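# Seat the round plate on the base's pin

## Task

Place the round plate so it lies flat on the base, with the base's small pin passing through the hole beside the plate's orange tab. It must stay that way on its own once the robot lets go, not be held there. Then open the gripper and move the robot away.

## Robot and tools

Robot: two 7-joint arms, left_arm and right_arm, each ending in a two-finger gripper. Joint order for every arm, in rows and in every per-joint list of a result: waist, shoulder, upper arm roll, elbow, forearm roll, wrist pitch, wrist roll. Stated joint ranges (rad): waist, upper arm roll, forearm roll and wrist roll -69.115 to 69.115; shoulder -2.250 to 2.250; elbow -2.580 to 2.580; wrist pitch -2.100 to 2.100. The real end of a joint may sit up to 0.013 rad either side of these.

Frame: all printed gripper poses use one scene frame with its origin on the table surface midway between the arms; +x points out across the table, +z up, and left_arm sits on the +y side. The names left and right do not refer to image sides. end_effector_position is in metres and marks the spot between the closed finger pads; end_effector_quat_wxyz is the orientation. Fingers extend along the gripper's +z and close along its y. Closed fingertips stick out about 19 mm past that spot, fully open about 6 mm, and closing pushes the tips roughly 13 mm further out, so leave clearance over surfaces. Printed positions can be off, more so at long reach.

The row: every command row is 18 numbers in [-1, 1], one block of 9 per arm, left_arm first: 7 joint offsets, then gripper position, then gripper speed. Both blocks are always required. Joint numbers are relative offsets, scaled so 1.0 equals 0.9985 rad for the first four joints and 0.8765 rad for the last three. Gripper position is absolute: +1 fully open (85 mm), 0 about 41 mm, about -0.8 pads touching, -1 closes until blocked. Gripper speed: -1 about 20 mm/s, 0 about 85, +1 about 150. Any number there is a command, so to leave a gripper unchanged repeat its last two values. A full close grips with roughly 190 to 235 N per pad; for a gentler grip open first, then close to a value just under the object's width.

execute_actions(actions): a list of actions run in sequence; each action is a table of up to 15 rows, one row per 1/30 s step, and 0.5 s long in total (the last row repeats to fill it). The joint offsets in every row are measured from the arm's angles when that action began, not from the previous row; for the first action these are the last reported angles. An empty list only returns the current state and images. If an action would push a joint more than 0.013 rad outward beyond its stated end, that action is refused for both arms; if the first action fails this or any action is malformed, the whole call is refused. A joint asked past its true end is stopped there, and the result may say "joint sent to its limit" (its absence proves nothing).

move(target, speed, blocking): target is one 18-number row; its joint offsets are measured from the "Joint positions" in the latest result that shows them. All joints travel so they finish together, so grippers trace curves; paths last 0.5 to 10 s and are cut off after 10 s. speed (rad/s, 0.01 to 2, default 0.5) caps the fastest joint. Paths ignore obstacles and the other arm; faster moves and targets set deeper past a contact hit and press harder. Gripper values are applied at the start. blocking=false returns after 0.5 s while motion continues; until a result shows the move ended, further actions and moves are refused, so use wait or stop. The extra "move:" line reports the ending (done, off_target, moving, held, fault), limits=held or limits=none, and each arm's joint farthest from target.

wait(seconds): 0 to 10; arms keep their last command, a running move continues and the wait ends early if it finishes. stop(): brakes a running move (needs room, more if fast); the fingers keep going. zoom_image(camera, region): camera is cam_head_left, cam_head_right, cam_left_wrist or cam_right_wrist (all 672x504); region [x0, y0, x1, y1] in pixels from the top-left, at most 504 by 504. finished_scene(scene): ends the current scene, given by its number, and reports whether the goal holds; irreversible.

Motion limits: joint speed and acceleration are capped, so big offsets may need several actions, and an arm may still be short of target when a result arrives. Each step, a joint's target is kept within 0.304 rad (first four joints) or 0.266 rad (last three) of its measured angle, and targets that would put the gripper over 70 mm from where it is are scaled back. Command any unfinished remainder again.

Results: the state line with each gripper's pose; Joint positions, Joint velocities, Joint targets (what the joints are now driven toward) and joint torques, one block per arm; step readings for action calls, with HELD marking steps where an arm's command was held back; "joint command not followed" when a clearance check altered joint targets (the rest of the row still ran); position_measured_pct, roughly 50 minus 50 times the gripper's actual position, 0 when fully open. Fingers stopping below about 90 mean something is held or blocking; near 90 the pads met on nothing or something very thin. Fingers may re-close on their own if the object slips or is lost.

Avoid: knocking or setting anything off the table; arms striking or pressing each other; slams, drops and hard shoves. Contact torque reaching a joint's load limit (46.9 N m for the first four joints, 29.5 for the last three, held weight included) triggers a TORQUE FAULT: that arm halts 10 s and the rest of the call is skipped. Holding loads heats motors: MOTOR HOT appears from 60 °C, and at 75 °C an OVER-TEMPERATURE FAULT lets the arm sag. Held parts or loose objects may be briefly tugged. Finish with the plate resting by itself, gripper open and withdrawn.

Each tool is called after "Request:" as name([rows], argument=value, ...), one row to a line, values as JSON.

## Session

Request:
execute_actions(actions=[])

Scene clock: 0.00 s.
left_arm: end_effector_position=(+0.4833, +0.0005, +0.2093) position_measured_pct=0.0 end_effector_quat_wxyz=(-0.010, -0.085, +0.996, -0.002) | right_arm: end_effector_position=(+0.2281, -0.1272, +0.1144) position_measured_pct=0.0 end_effector_quat_wxyz=(-0.136, +0.245, +0.953, +0.114)
Joint names: [waist, shoulder, upper arm roll, elbow, forearm roll, wrist pitch, wrist roll]
Joint positions: left_arm=[ 0.529  0.816 -0.151  0.926  0.125  1.422  2.19 ] | right_arm=[-0.649  0.483  0.116  2.022 -0.639  0.732  0.912]
Joint velocities: left_arm=[-0.001 -0.001 -0.     0.002  0.001  0.001 -0.   ] | right_arm=[-0.002  0.001  0.     0.001 -0.001  0.001 -0.   ]
Joint torques (N m, as the joint torque sensors report them, + toward a larger angle): no reading
Joint targets: left_arm=[0.529 0.816 -0.151 0.926 0.125 1.422 2.190] | right_arm=[-0.649 0.483 0.116 2.022 -0.639 0.732 0.912]

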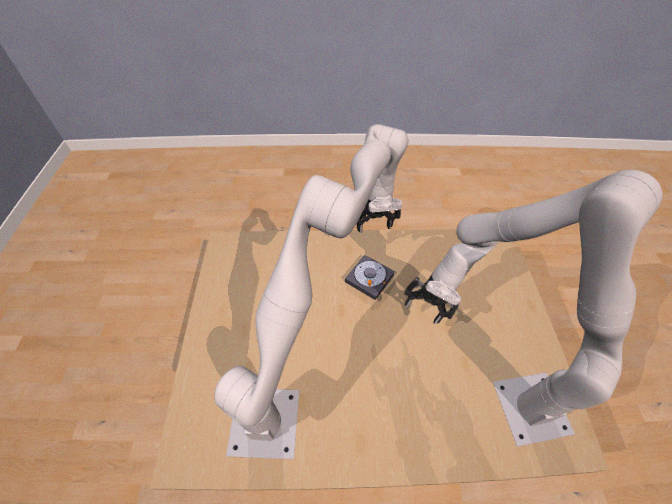

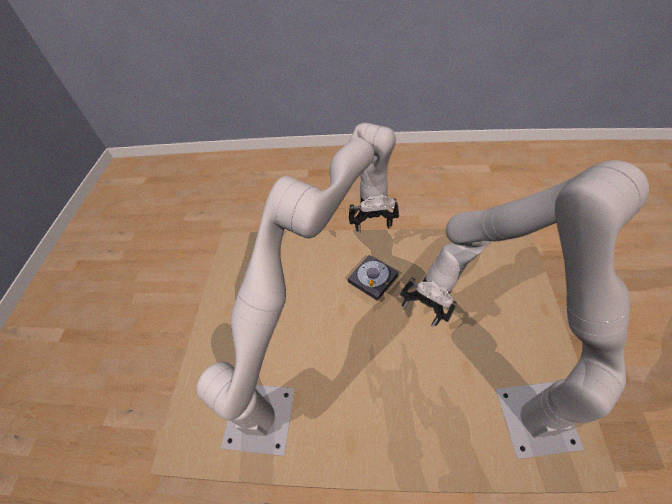

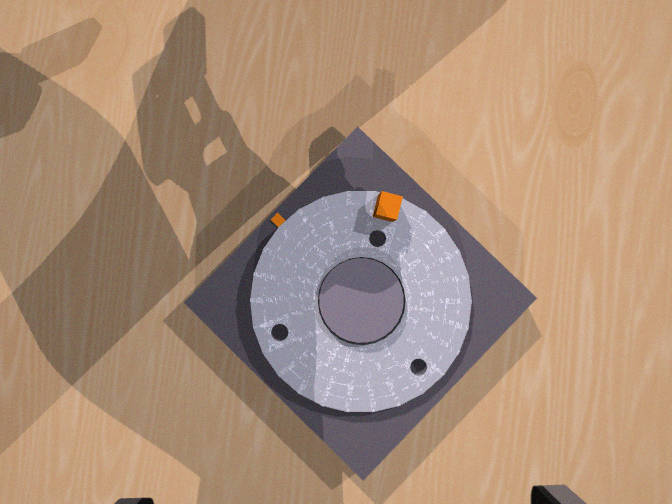

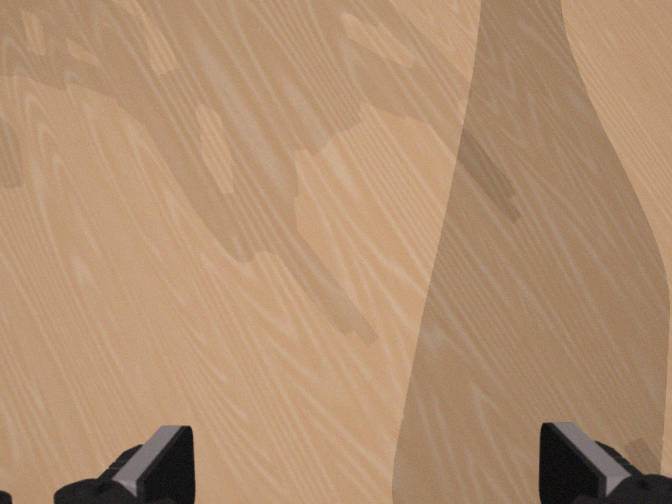

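Request:
zoom_image(camera="cam_head_left", region=[320, 230, 420, 310])

Region (320, 230, 420, 310) of cam_head_left's 672x504 image, scaled by 5.040, with more detail than that image has; it fills the top 403 rows of this view, and the rest is white.

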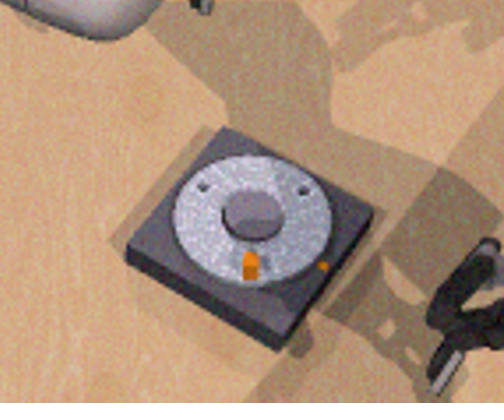

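Request:
move(target=[0,0.009,0,0.319,0,-0.374,0,1,0, 0.35,0,0,0,0,0,0,1,0])

Scene clock: 16.90 s.
left_arm: end_effector_position=(+0.4633, +0.0269, +0.1100) position_measured_pct=0.0 end_effector_quat_wxyz=(-0.005, -0.103, +0.995, +0.003) | right_arm: end_effector_position=(+0.3184, -0.2316, +0.1144) position_measured_pct=0.0 end_effector_quat_wxyz=(-0.114, +0.406, +0.896, +0.136)
Joint names: [waist, shoulder, upper arm roll, elbow, forearm roll, wrist pitch, wrist roll]
Joint positions: left_arm=[ 0.529  0.825 -0.151  1.244  0.125  1.094  2.19 ] | right_arm=[-0.3    0.483  0.116  2.022 -0.639  0.732  0.912]
Joint velocities: left_arm=[ 0.002 -0.002 -0.     0.001  0.001 -0.002 -0.   ] | right_arm=[ 0.003  0.002 -0.     0.    -0.    -0.     0.   ]
Joint torques (N m, as the joint torque sensors report them, + toward a larger angle): left_arm=[ -0.22 -21.74  -0.31  -7.62  -0.21  -0.21  -0.43] | right_arm=[  0.12 -14.27   0.08  -5.12  -0.81   0.27  -0.11]
Joint targets: left_arm=[0.529 0.825 -0.151 1.244 0.125 1.094 2.190] | right_arm=[-0.300 0.483 0.116 2.022 -0.639 0.732 0.912]
move: done; limits=none; left_arm: farthest joint: the waist, 0.000 radians from its target (0.000 radians at the start); right_arm: farthest joint: the waist, 0.001 radians from its target (0.350 radians at the start)

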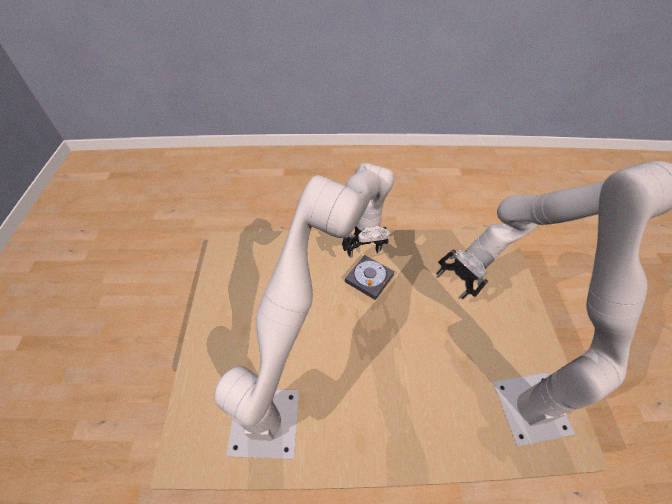

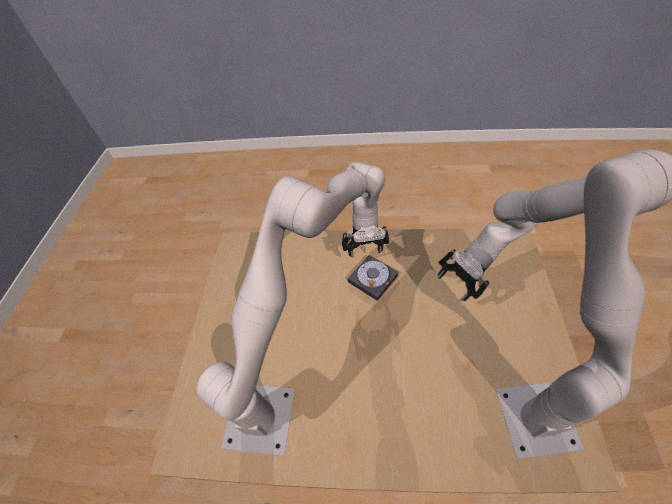

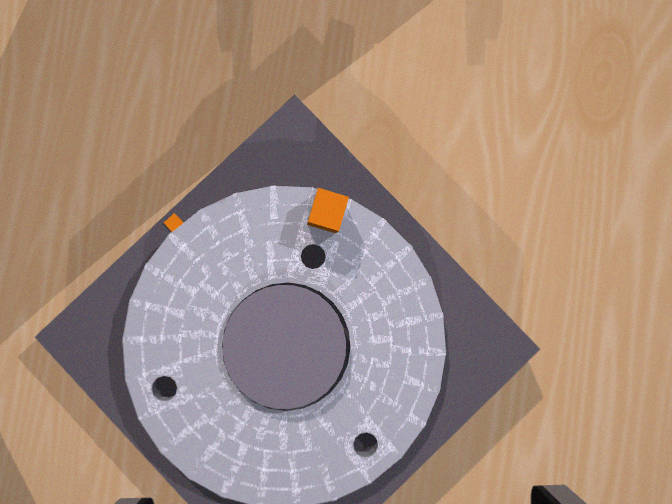

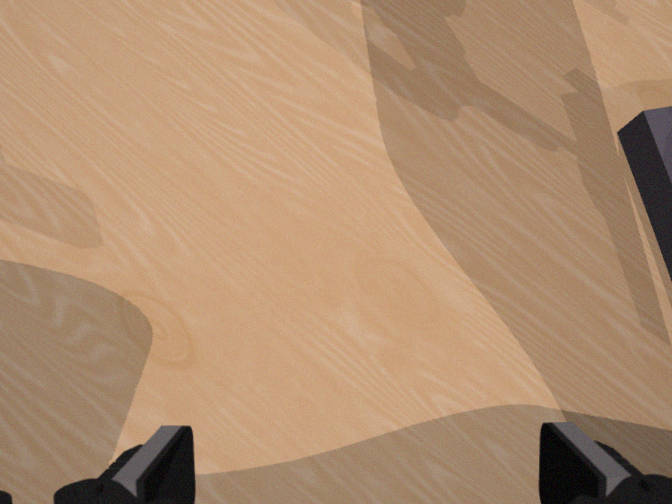

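Request:
move(target=[0.07,0.0095,0,0.0886,0,-0.112,0,1,0, 0,0,0,0,0,0,0,1,0], speed=0.3)

Scene clock: 29.50 s.
left_arm: end_effector_position=(+0.4326, +0.0037, +0.0809) position_measured_pct=0.0 end_effector_quat_wxyz=(-0.003, -0.073, +0.997, +0.006) | right_arm: end_effector_position=(+0.3184, -0.2316, +0.1144) position_measured_pct=0.0 end_effector_quat_wxyz=(-0.114, +0.406, +0.896, +0.136)
Joint names: [waist, shoulder, upper arm roll, elbow, forearm roll, wrist pitch, wrist roll]
Joint positions: left_arm=[ 0.598  0.834 -0.151  1.333  0.125  0.996  2.19 ] | right_arm=[-0.3    0.483  0.116  2.022 -0.639  0.732  0.912]
Joint velocities: left_arm=[ 0.005 -0.    -0.     0.001  0.    -0.002  0.   ] | right_arm=[ 0.001 -0.002  0.    -0.001 -0.    -0.001 -0.   ]
Joint torques (N m, as the joint torque sensors report them, + toward a larger angle): left_arm=[ -0.07 -21.66  -0.21  -7.36  -0.05   0.07  -0.51] | right_arm=[ -0.19 -14.31   0.02  -5.02  -0.74   0.3   -0.11]
Joint targets: left_arm=[0.599 0.834 -0.151 1.333 0.125 0.996 2.190] | right_arm=[-0.300 0.483 0.116 2.022 -0.639 0.732 0.912]
move: done; limits=none; left_arm: farthest joint: the waist, 0.001 radians from its target (0.070 radians at the start); right_arm: farthest joint: the waist, 0.000 radians from its target (0.000 radians at the start)

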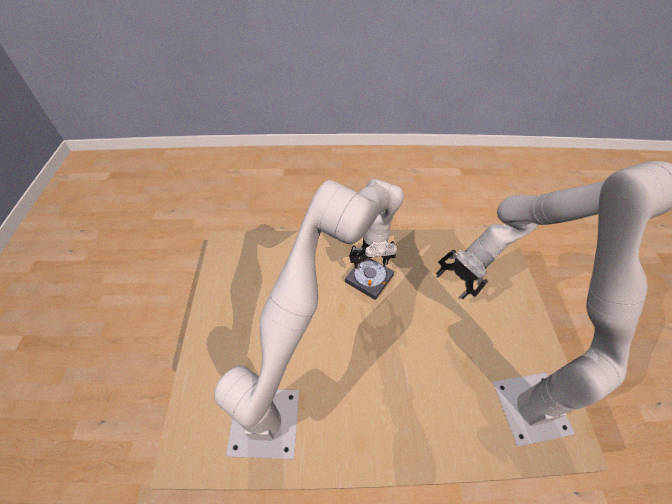

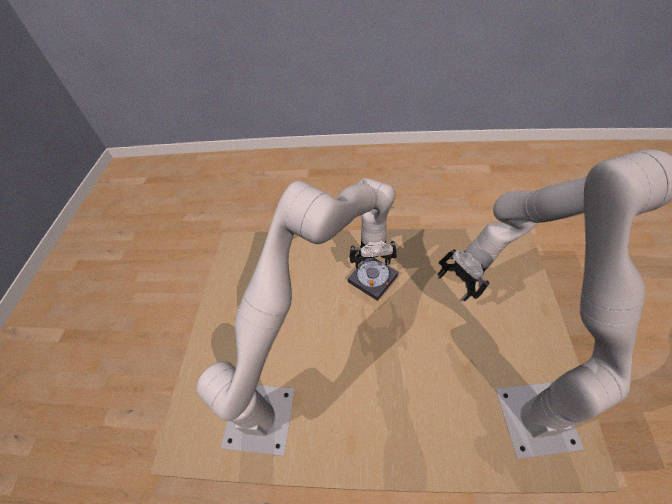

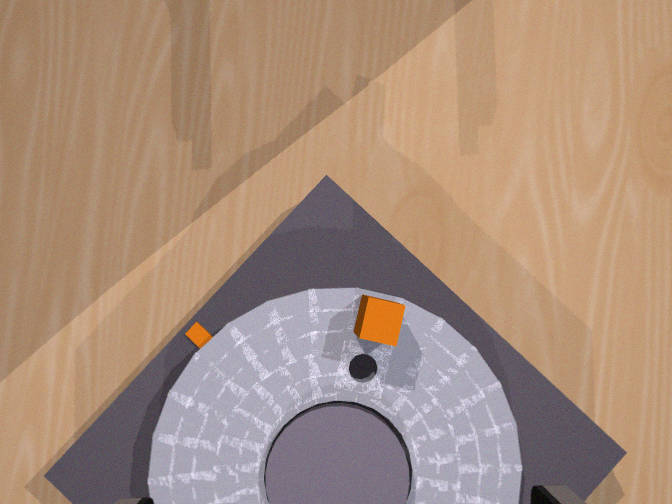

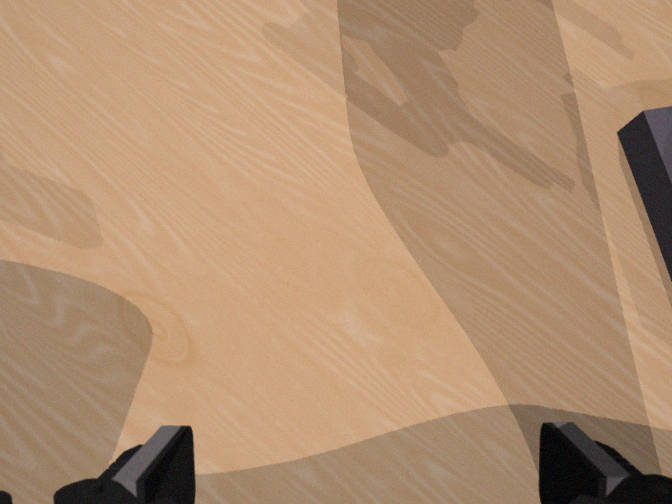

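Request:
move(target=[0.006,-0.008,0,0.018,0,-0.011,0.9,1,0, 0,0,0,0,0,0,0,1,0], speed=0.6)

Scene clock: 37.90 s.
left_arm: end_effector_position=(+0.4275, +0.0036, +0.0807) position_measured_pct=0.0 end_effector_quat_wxyz=(-0.000, -0.449, +0.893, +0.007) | right_arm: end_effector_position=(+0.3184, -0.2316, +0.1144) position_measured_pct=0.0 end_effector_quat_wxyz=(-0.114, +0.406, +0.896, +0.136)
Joint names: [waist, shoulder, upper arm roll, elbow, forearm roll, wrist pitch, wrist roll]
Joint positions: left_arm=[ 0.604  0.826 -0.151  1.351  0.125  0.986  2.979] | right_arm=[-0.3    0.483  0.116  2.022 -0.639  0.732  0.912]
Joint velocities: left_arm=[-0.002 -0.001  0.     0.001 -0.001 -0.     0.001] | right_arm=[-0. -0. -0.  0. -0. -0. -0.]
Joint torques (N m, as the joint torque sensors report them, + toward a larger angle): left_arm=[ -0.19 -21.71  -0.33  -7.39  -0.06  -0.27  -0.48] | right_arm=[ -0.16 -14.34   0.16  -5.07  -0.79   0.28  -0.14]
Joint targets: left_arm=[0.604 0.826 -0.151 1.351 0.125 0.986 2.979] | right_arm=[-0.300 0.483 0.116 2.022 -0.639 0.732 0.912]
move: done; limits=none; left_arm: farthest joint: the waist, 0.000 radians from its target (0.005 radians at the start); right_arm: farthest joint: the waist, 0.000 radians from its target (0.000 radians at the start)

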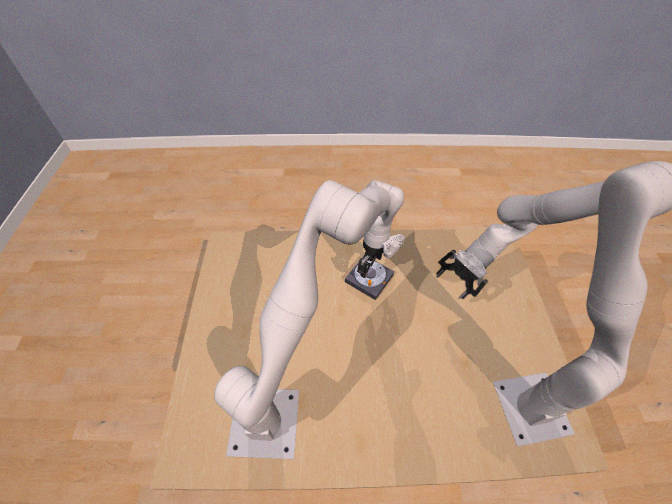

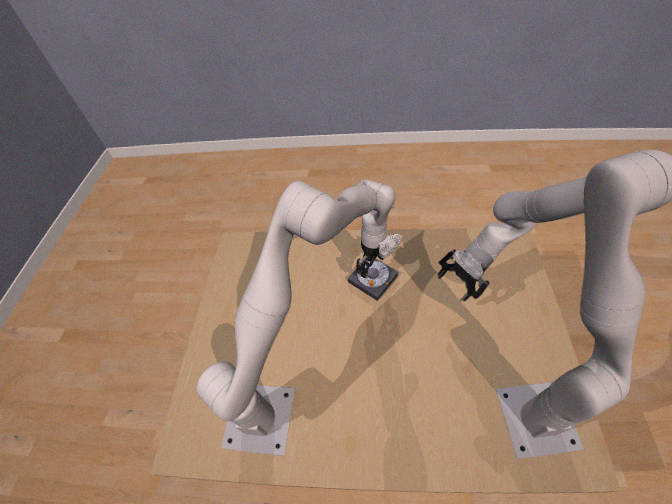

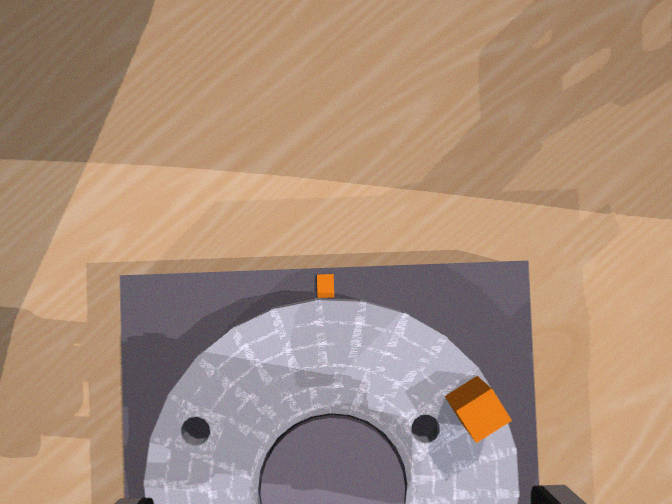

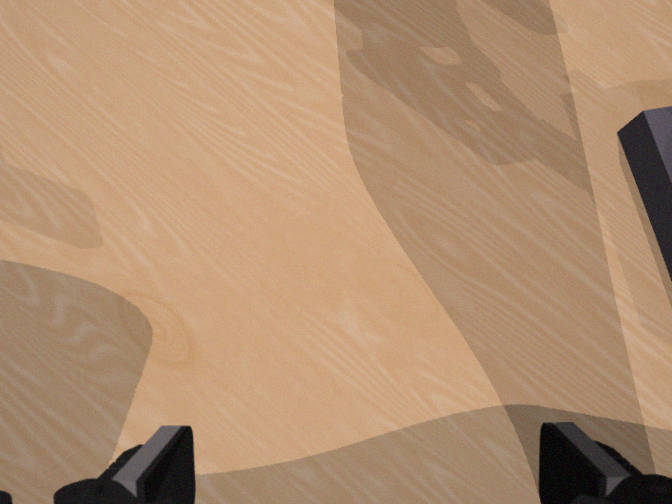

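Request:
move(target=[0,0.04,0,0.009,0,-0.056,0,0.88,0, 0,0,0,0,0,0,0,1,0], speed=0.1)

Request:
move(target=[0,0,0,0,0,0,0.6,0.88,0, 0,0,0,0,0,0,0,1,0], speed=0.25)

Scene clock: 47.50 s.
left_arm: end_effector_position=(+0.4305, +0.0043, +0.0559) position_measured_pct=6.0 end_effector_quat_wxyz=(+0.003, -0.449, +0.893, +0.009) | right_arm: end_effector_position=(+0.3184, -0.2316, +0.1144) position_measured_pct=0.0 end_effector_quat_wxyz=(-0.114, +0.406, +0.896, +0.136)
Joint names: [waist, shoulder, upper arm roll, elbow, forearm roll, wrist pitch, wrist roll]
Joint positions: left_arm=[ 0.604  0.866 -0.151  1.36   0.125  0.937  2.979] | right_arm=[-0.3    0.483  0.116  2.022 -0.639  0.732  0.912]
Joint velocities: left_arm=[-0.001  0.003 -0.     0.    -0.001 -0.001 -0.   ] | right_arm=[ 0.    -0.001  0.     0.     0.     0.001 -0.   ]
Joint torques (N m, as the joint torque sensors report them, + toward a larger angle): left_arm=[ -0.07 -21.58  -0.51  -6.87  -0.11  -0.29  -0.56] | right_arm=[ -0.18 -14.38   0.07  -5.14  -0.78   0.32  -0.1 ]
Joint targets: left_arm=[0.604 0.866 -0.151 1.360 0.125 0.937 2.979] | right_arm=[-0.300 0.483 0.116 2.022 -0.639 0.732 0.912]
move: done; limits=none; left_arm: farthest joint: the waist, 0.000 radians from its target (0.000 radians at the start); right_arm: farthest joint: the waist, 0.000 radians from its target (0.000 radians at the start)

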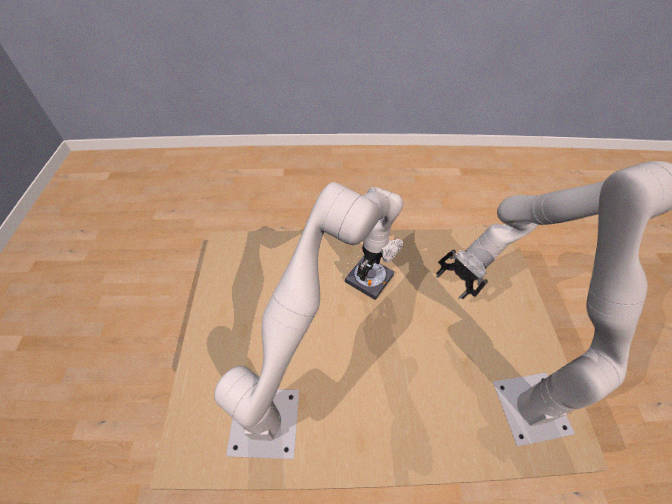

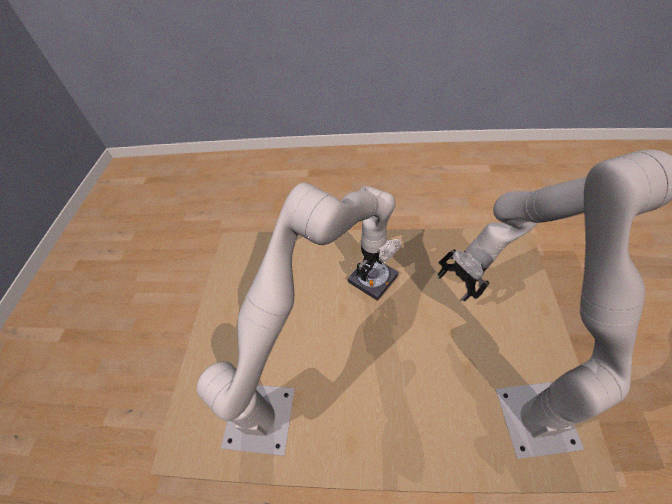

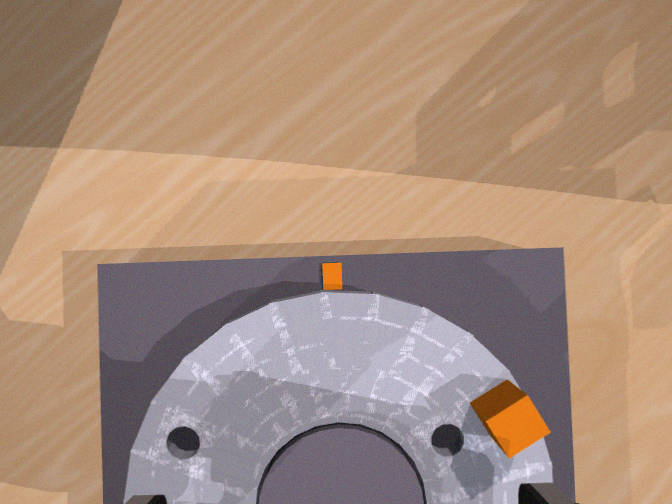

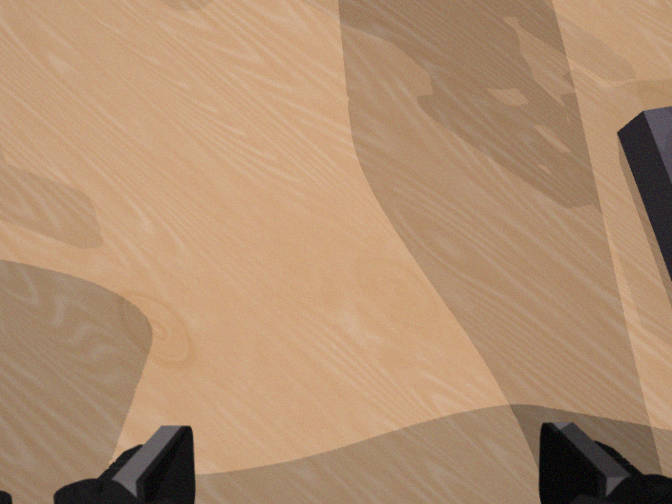

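Scene clock: 50.07 s.
left_arm: end_effector_position=(+0.4306, +0.0047, +0.0559) position_measured_pct=6.0 end_effector_quat_wxyz=(-0.005, +0.666, -0.746, -0.008) | right_arm: end_effector_position=(+0.3184, -0.2316, +0.1144) position_measured_pct=0.0 end_effector_quat_wxyz=(-0.114, +0.406, +0.896, +0.136)
Joint names: [waist, shoulder, upper arm roll, elbow, forearm roll, wrist pitch, wrist roll]
Joint positions: left_arm=[ 0.604  0.866 -0.151  1.36   0.124  0.937  3.505] | right_arm=[-0.3    0.483  0.116  2.022 -0.639  0.732  0.912]
Joint velocities: left_arm=[ 0.     0.    -0.001  0.    -0.     0.001  0.001] | right_arm=[ 0.001  0.001  0.     0.    -0.001  0.001 -0.   ]
Joint torques (N m, as the joint torque sensors report them, + toward a larger angle): left_arm=[  0.09 -21.86  -0.32  -7.15   0.01  -0.34  -0.23] | right_arm=[ -0.09 -14.4    0.07  -5.16  -0.76   0.28  -0.05]
Joint targets: left_arm=[0.604 0.866 -0.151 1.360 0.125 0.937 3.505] | right_arm=[-0.300 0.483 0.116 2.022 -0.639 0.732 0.912]
move: done; limits=none; left_arm: farthest joint: the forearm roll, 0.001 radians from its target (0.000 radians at the start); right_arm: farthest joint: the waist, 0.000 radians from its target (0.000 radians at the start)

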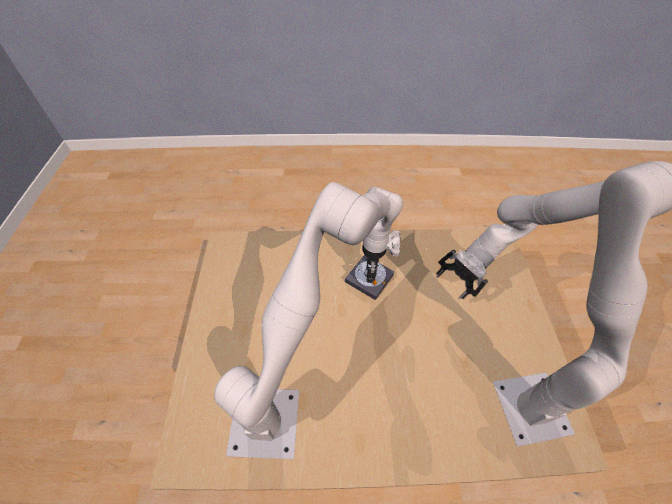

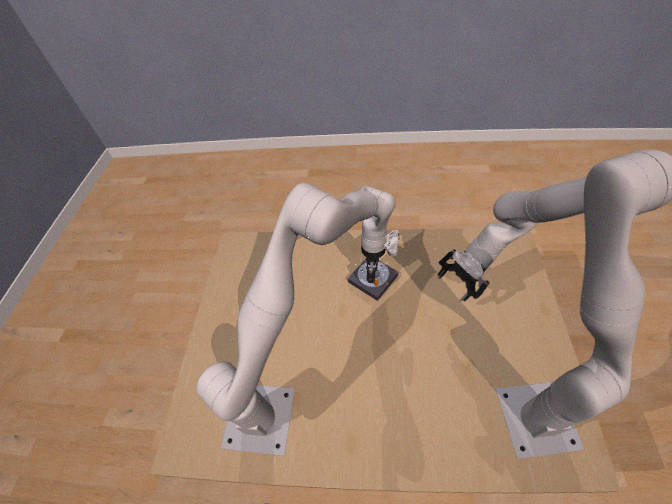

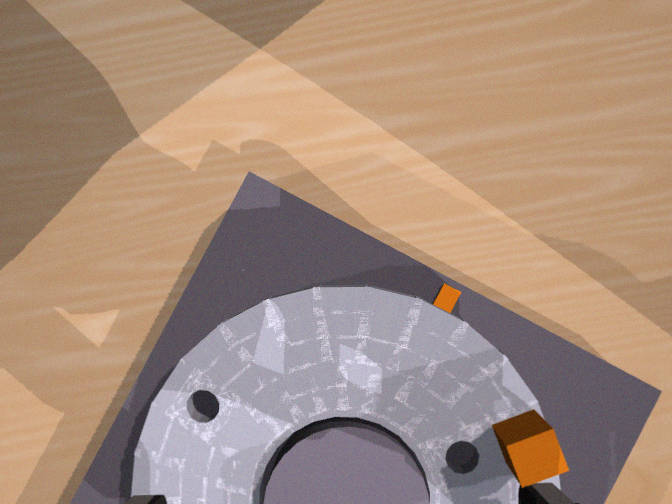

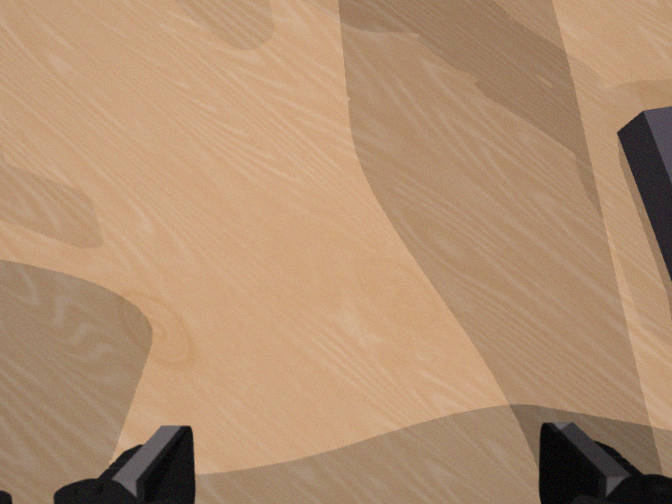

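Request:
move(target=[0,0,0,0,0,0,0.68,0.88,0, 0,0,0,0,0,0,0,1,0], speed=0.3)

Scene clock: 55.10 s.
left_arm: end_effector_position=(+0.4304, +0.0048, +0.0558) position_measured_pct=6.0 end_effector_quat_wxyz=(-0.007, +0.856, -0.517, -0.006) | right_arm: end_effector_position=(+0.3184, -0.2316, +0.1144) position_measured_pct=0.0 end_effector_quat_wxyz=(-0.114, +0.406, +0.896, +0.136)
Joint names: [waist, shoulder, upper arm roll, elbow, forearm roll, wrist pitch, wrist roll]
Joint positions: left_arm=[ 0.604  0.866 -0.151  1.36   0.124  0.938  4.1  ] | right_arm=[-0.3    0.483  0.116  2.022 -0.639  0.732  0.912]
Joint velocities: left_arm=[ 0.    -0.     0.     0.001 -0.001  0.001  0.001] | right_arm=[-0.     0.002  0.    -0.    -0.     0.001  0.   ]
Joint torques (N m, as the joint torque sensors report them, + toward a larger angle): left_arm=[ -0.27 -22.07  -0.62  -7.23  -0.2   -0.52  -0.83] | right_arm=[ -0.15 -14.36   0.04  -5.07  -0.76   0.31  -0.04]
Joint targets: left_arm=[0.604 0.866 -0.151 1.360 0.124 0.937 4.101] | right_arm=[-0.300 0.483 0.116 2.022 -0.639 0.732 0.912]
move: done; limits=none; left_arm: farthest joint: the wrist pitch, 0.001 radians from its target (0.000 radians at the start); right_arm: farthest joint: the waist, 0.000 radians from its target (0.000 radians at the start)

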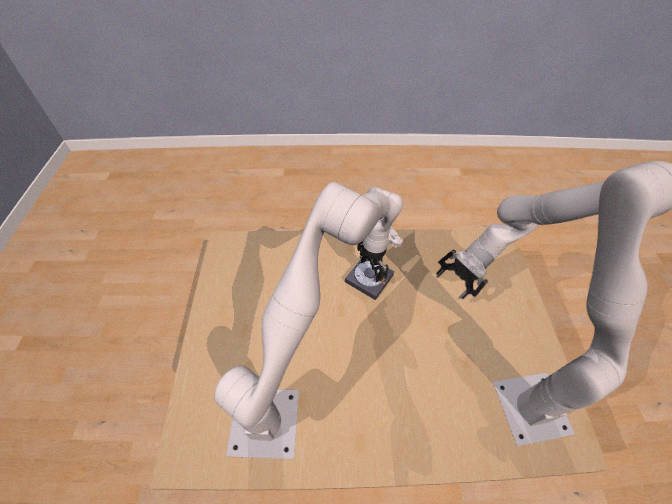

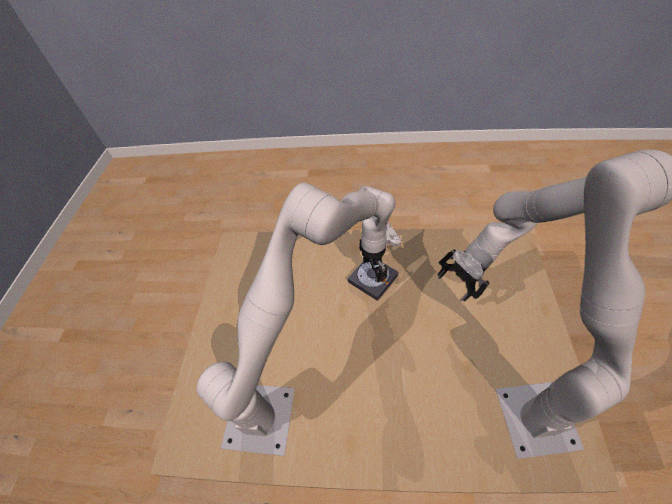

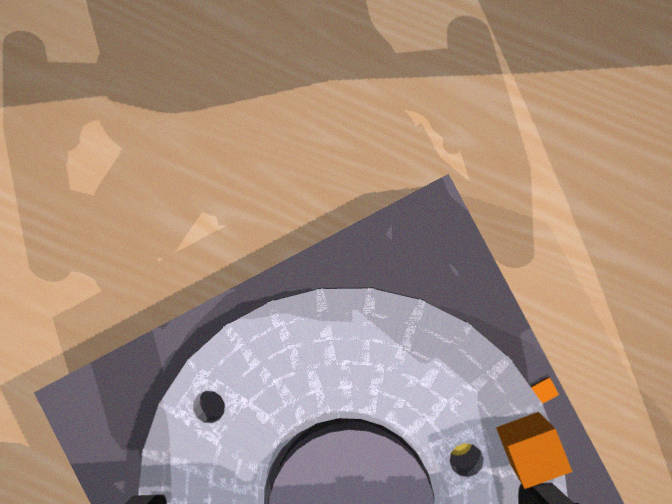

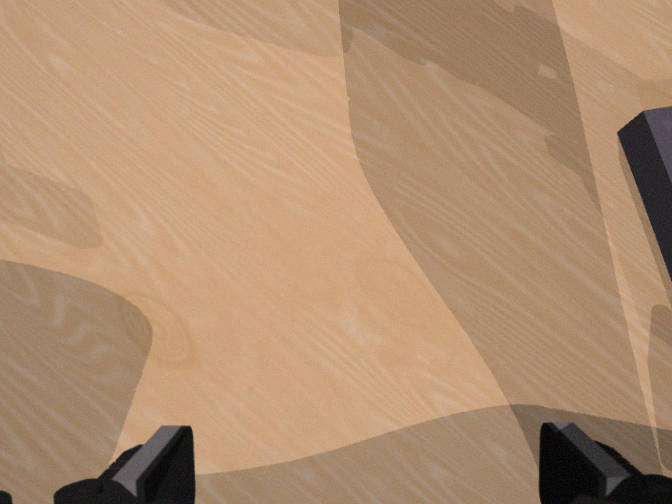

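Request:
move(target=[0,0,0,0,0,0,0.1,0.88,0, 0,0,0,0,0,0,0,1,0], speed=0.06)

Scene clock: 59.23 s.
left_arm: end_effector_position=(+0.4304, +0.0048, +0.0558) position_measured_pct=6.0 end_effector_quat_wxyz=(-0.008, +0.878, -0.479, -0.006) | right_arm: end_effector_position=(+0.3184, -0.2316, +0.1144) position_measured_pct=0.0 end_effector_quat_wxyz=(-0.114, +0.406, +0.896, +0.136)
Joint names: [waist, shoulder, upper arm roll, elbow, forearm roll, wrist pitch, wrist roll]
Joint positions: left_arm=[ 0.604  0.866 -0.151  1.36   0.124  0.938  4.188] | right_arm=[-0.3    0.483  0.116  2.022 -0.639  0.732  0.912]
Joint velocities: left_arm=[-0.001  0.001  0.    -0.001 -0.001 -0.002  0.002] | right_arm=[ 0.     0.001 -0.    -0.    -0.    -0.     0.   ]
Joint torques (N m, as the joint torque sensors report them, + toward a larger angle): left_arm=[ -0.16 -21.77  -0.4   -7.13  -0.2   -0.31  -0.51] | right_arm=[ -0.15 -14.35   0.19  -5.09  -0.79   0.31  -0.13]
Joint targets: left_arm=[0.604 0.866 -0.151 1.360 0.124 0.938 4.188] | right_arm=[-0.300 0.483 0.116 2.022 -0.639 0.732 0.912]
move: done; limits=none; left_arm: farthest joint: the waist, 0.000 radians from its target (0.000 radians at the start); right_arm: farthest joint: the waist, 0.000 radians from its target (0.000 radians at the start)

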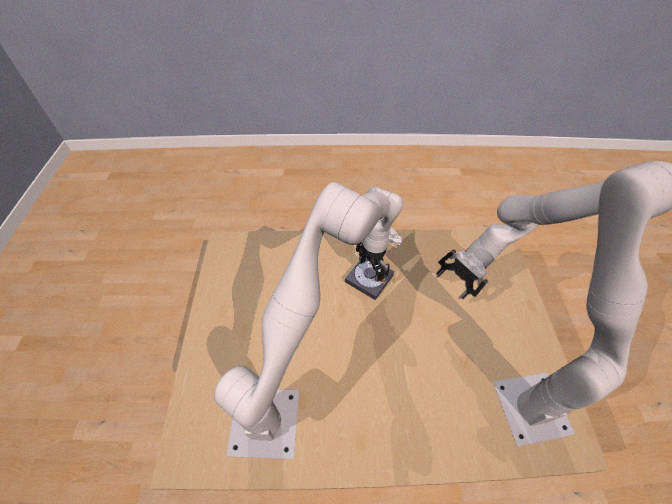

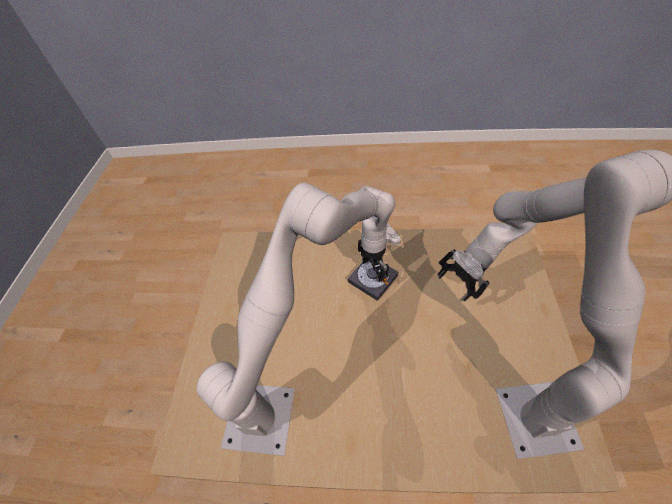

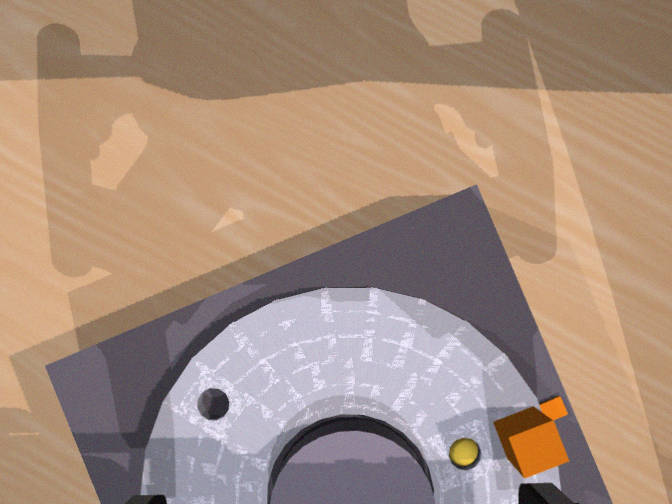

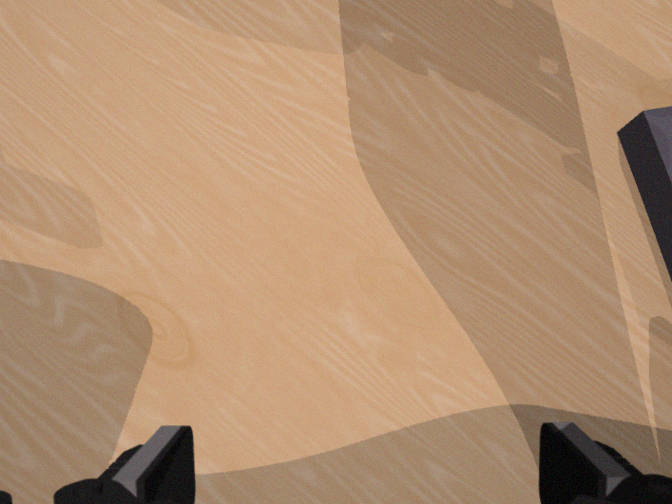

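It dropped. Lift away.

Request:
move(target=[0,-0.2,0,-0.05,0,0.28,-0.1,1,0, 0,0,0,0,0,0,0,1,0], speed=0.4)

Request:
zoom_image(camera="cam_head_left", region=[320, 230, 420, 310])

Scene clock: 63.07 s.
left_arm: end_effector_position=(+0.4082, +0.0067, +0.1811) position_measured_pct=0.0 end_effector_quat_wxyz=(+0.011, +0.854, -0.520, -0.005) | right_arm: end_effector_position=(+0.3184, -0.2316, +0.1144) position_measured_pct=0.0 end_effector_quat_wxyz=(-0.114, +0.406, +0.896, +0.136)
Joint names: [waist, shoulder, upper arm roll, elbow, forearm roll, wrist pitch, wrist roll]
Joint positions: left_arm=[ 0.604  0.667 -0.151  1.31   0.124  1.183  4.1  ] | right_arm=[-0.3    0.483  0.116  2.022 -0.639  0.732  0.912]
Joint velocities: left_arm=[ 0.001 -0.001 -0.    -0.     0.002  0.001 -0.   ] | right_arm=[-0.    -0.     0.     0.    -0.     0.001  0.   ]
Joint torques (N m, as the joint torque sensors report them, + toward a larger angle): left_arm=[ -0.12 -20.49  -0.13  -7.97  -0.01  -0.33  -0.52] | right_arm=[ -0.12 -14.43   0.    -5.14  -0.73   0.3   -0.11]
Joint targets: left_arm=[0.604 0.666 -0.151 1.310 0.124 1.183 4.100] | right_arm=[-0.300 0.483 0.116 2.022 -0.639 0.732 0.912]
move: done; limits=none; left_arm: farthest joint: the waist, 0.000 radians from its target (0.000 radians at the start); right_arm: farthest joint: the waist, 0.000 radians from its target (0.000 radians at the start)

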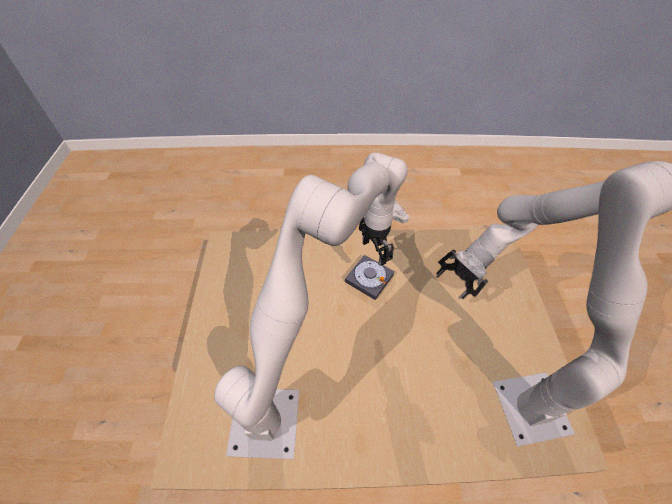

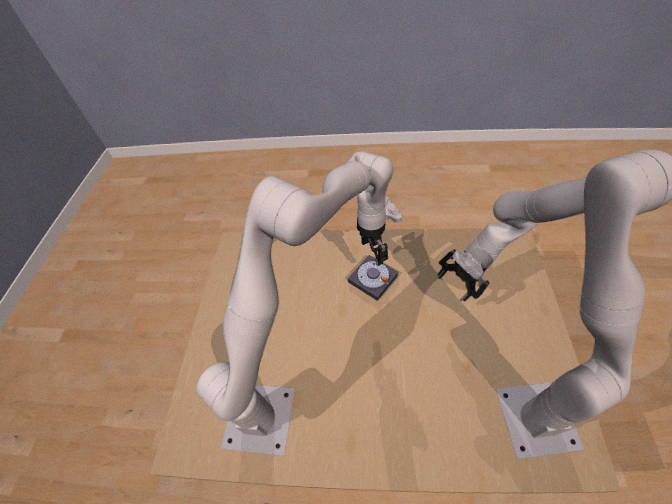

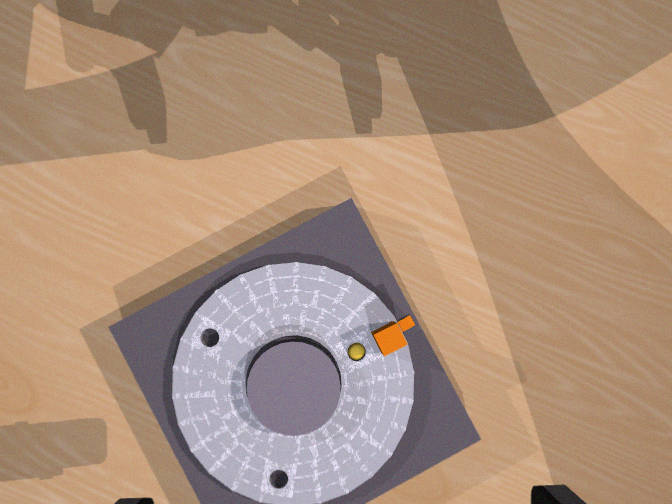

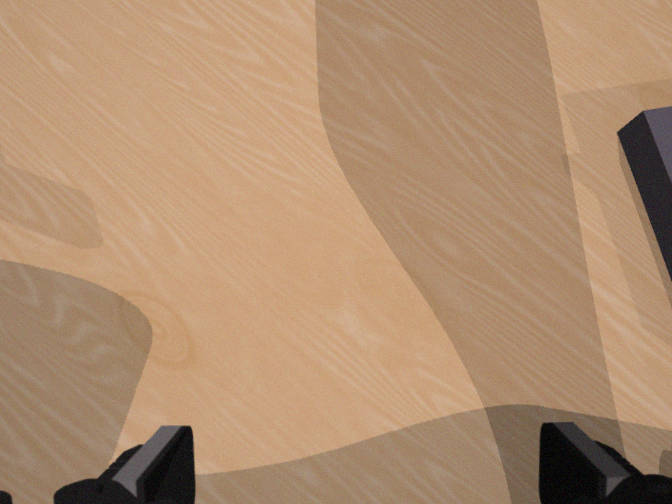

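Region (320, 230, 420, 310) of cam_head_left's 672x504 image, scaled by 5.040, with more detail than that image has; it fills the top 403 rows of this view, and the rest is white.

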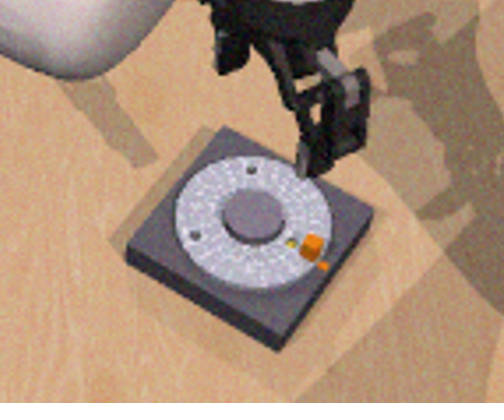

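Request:
finished_scene(scene=1)

The scene is finished: the task was done.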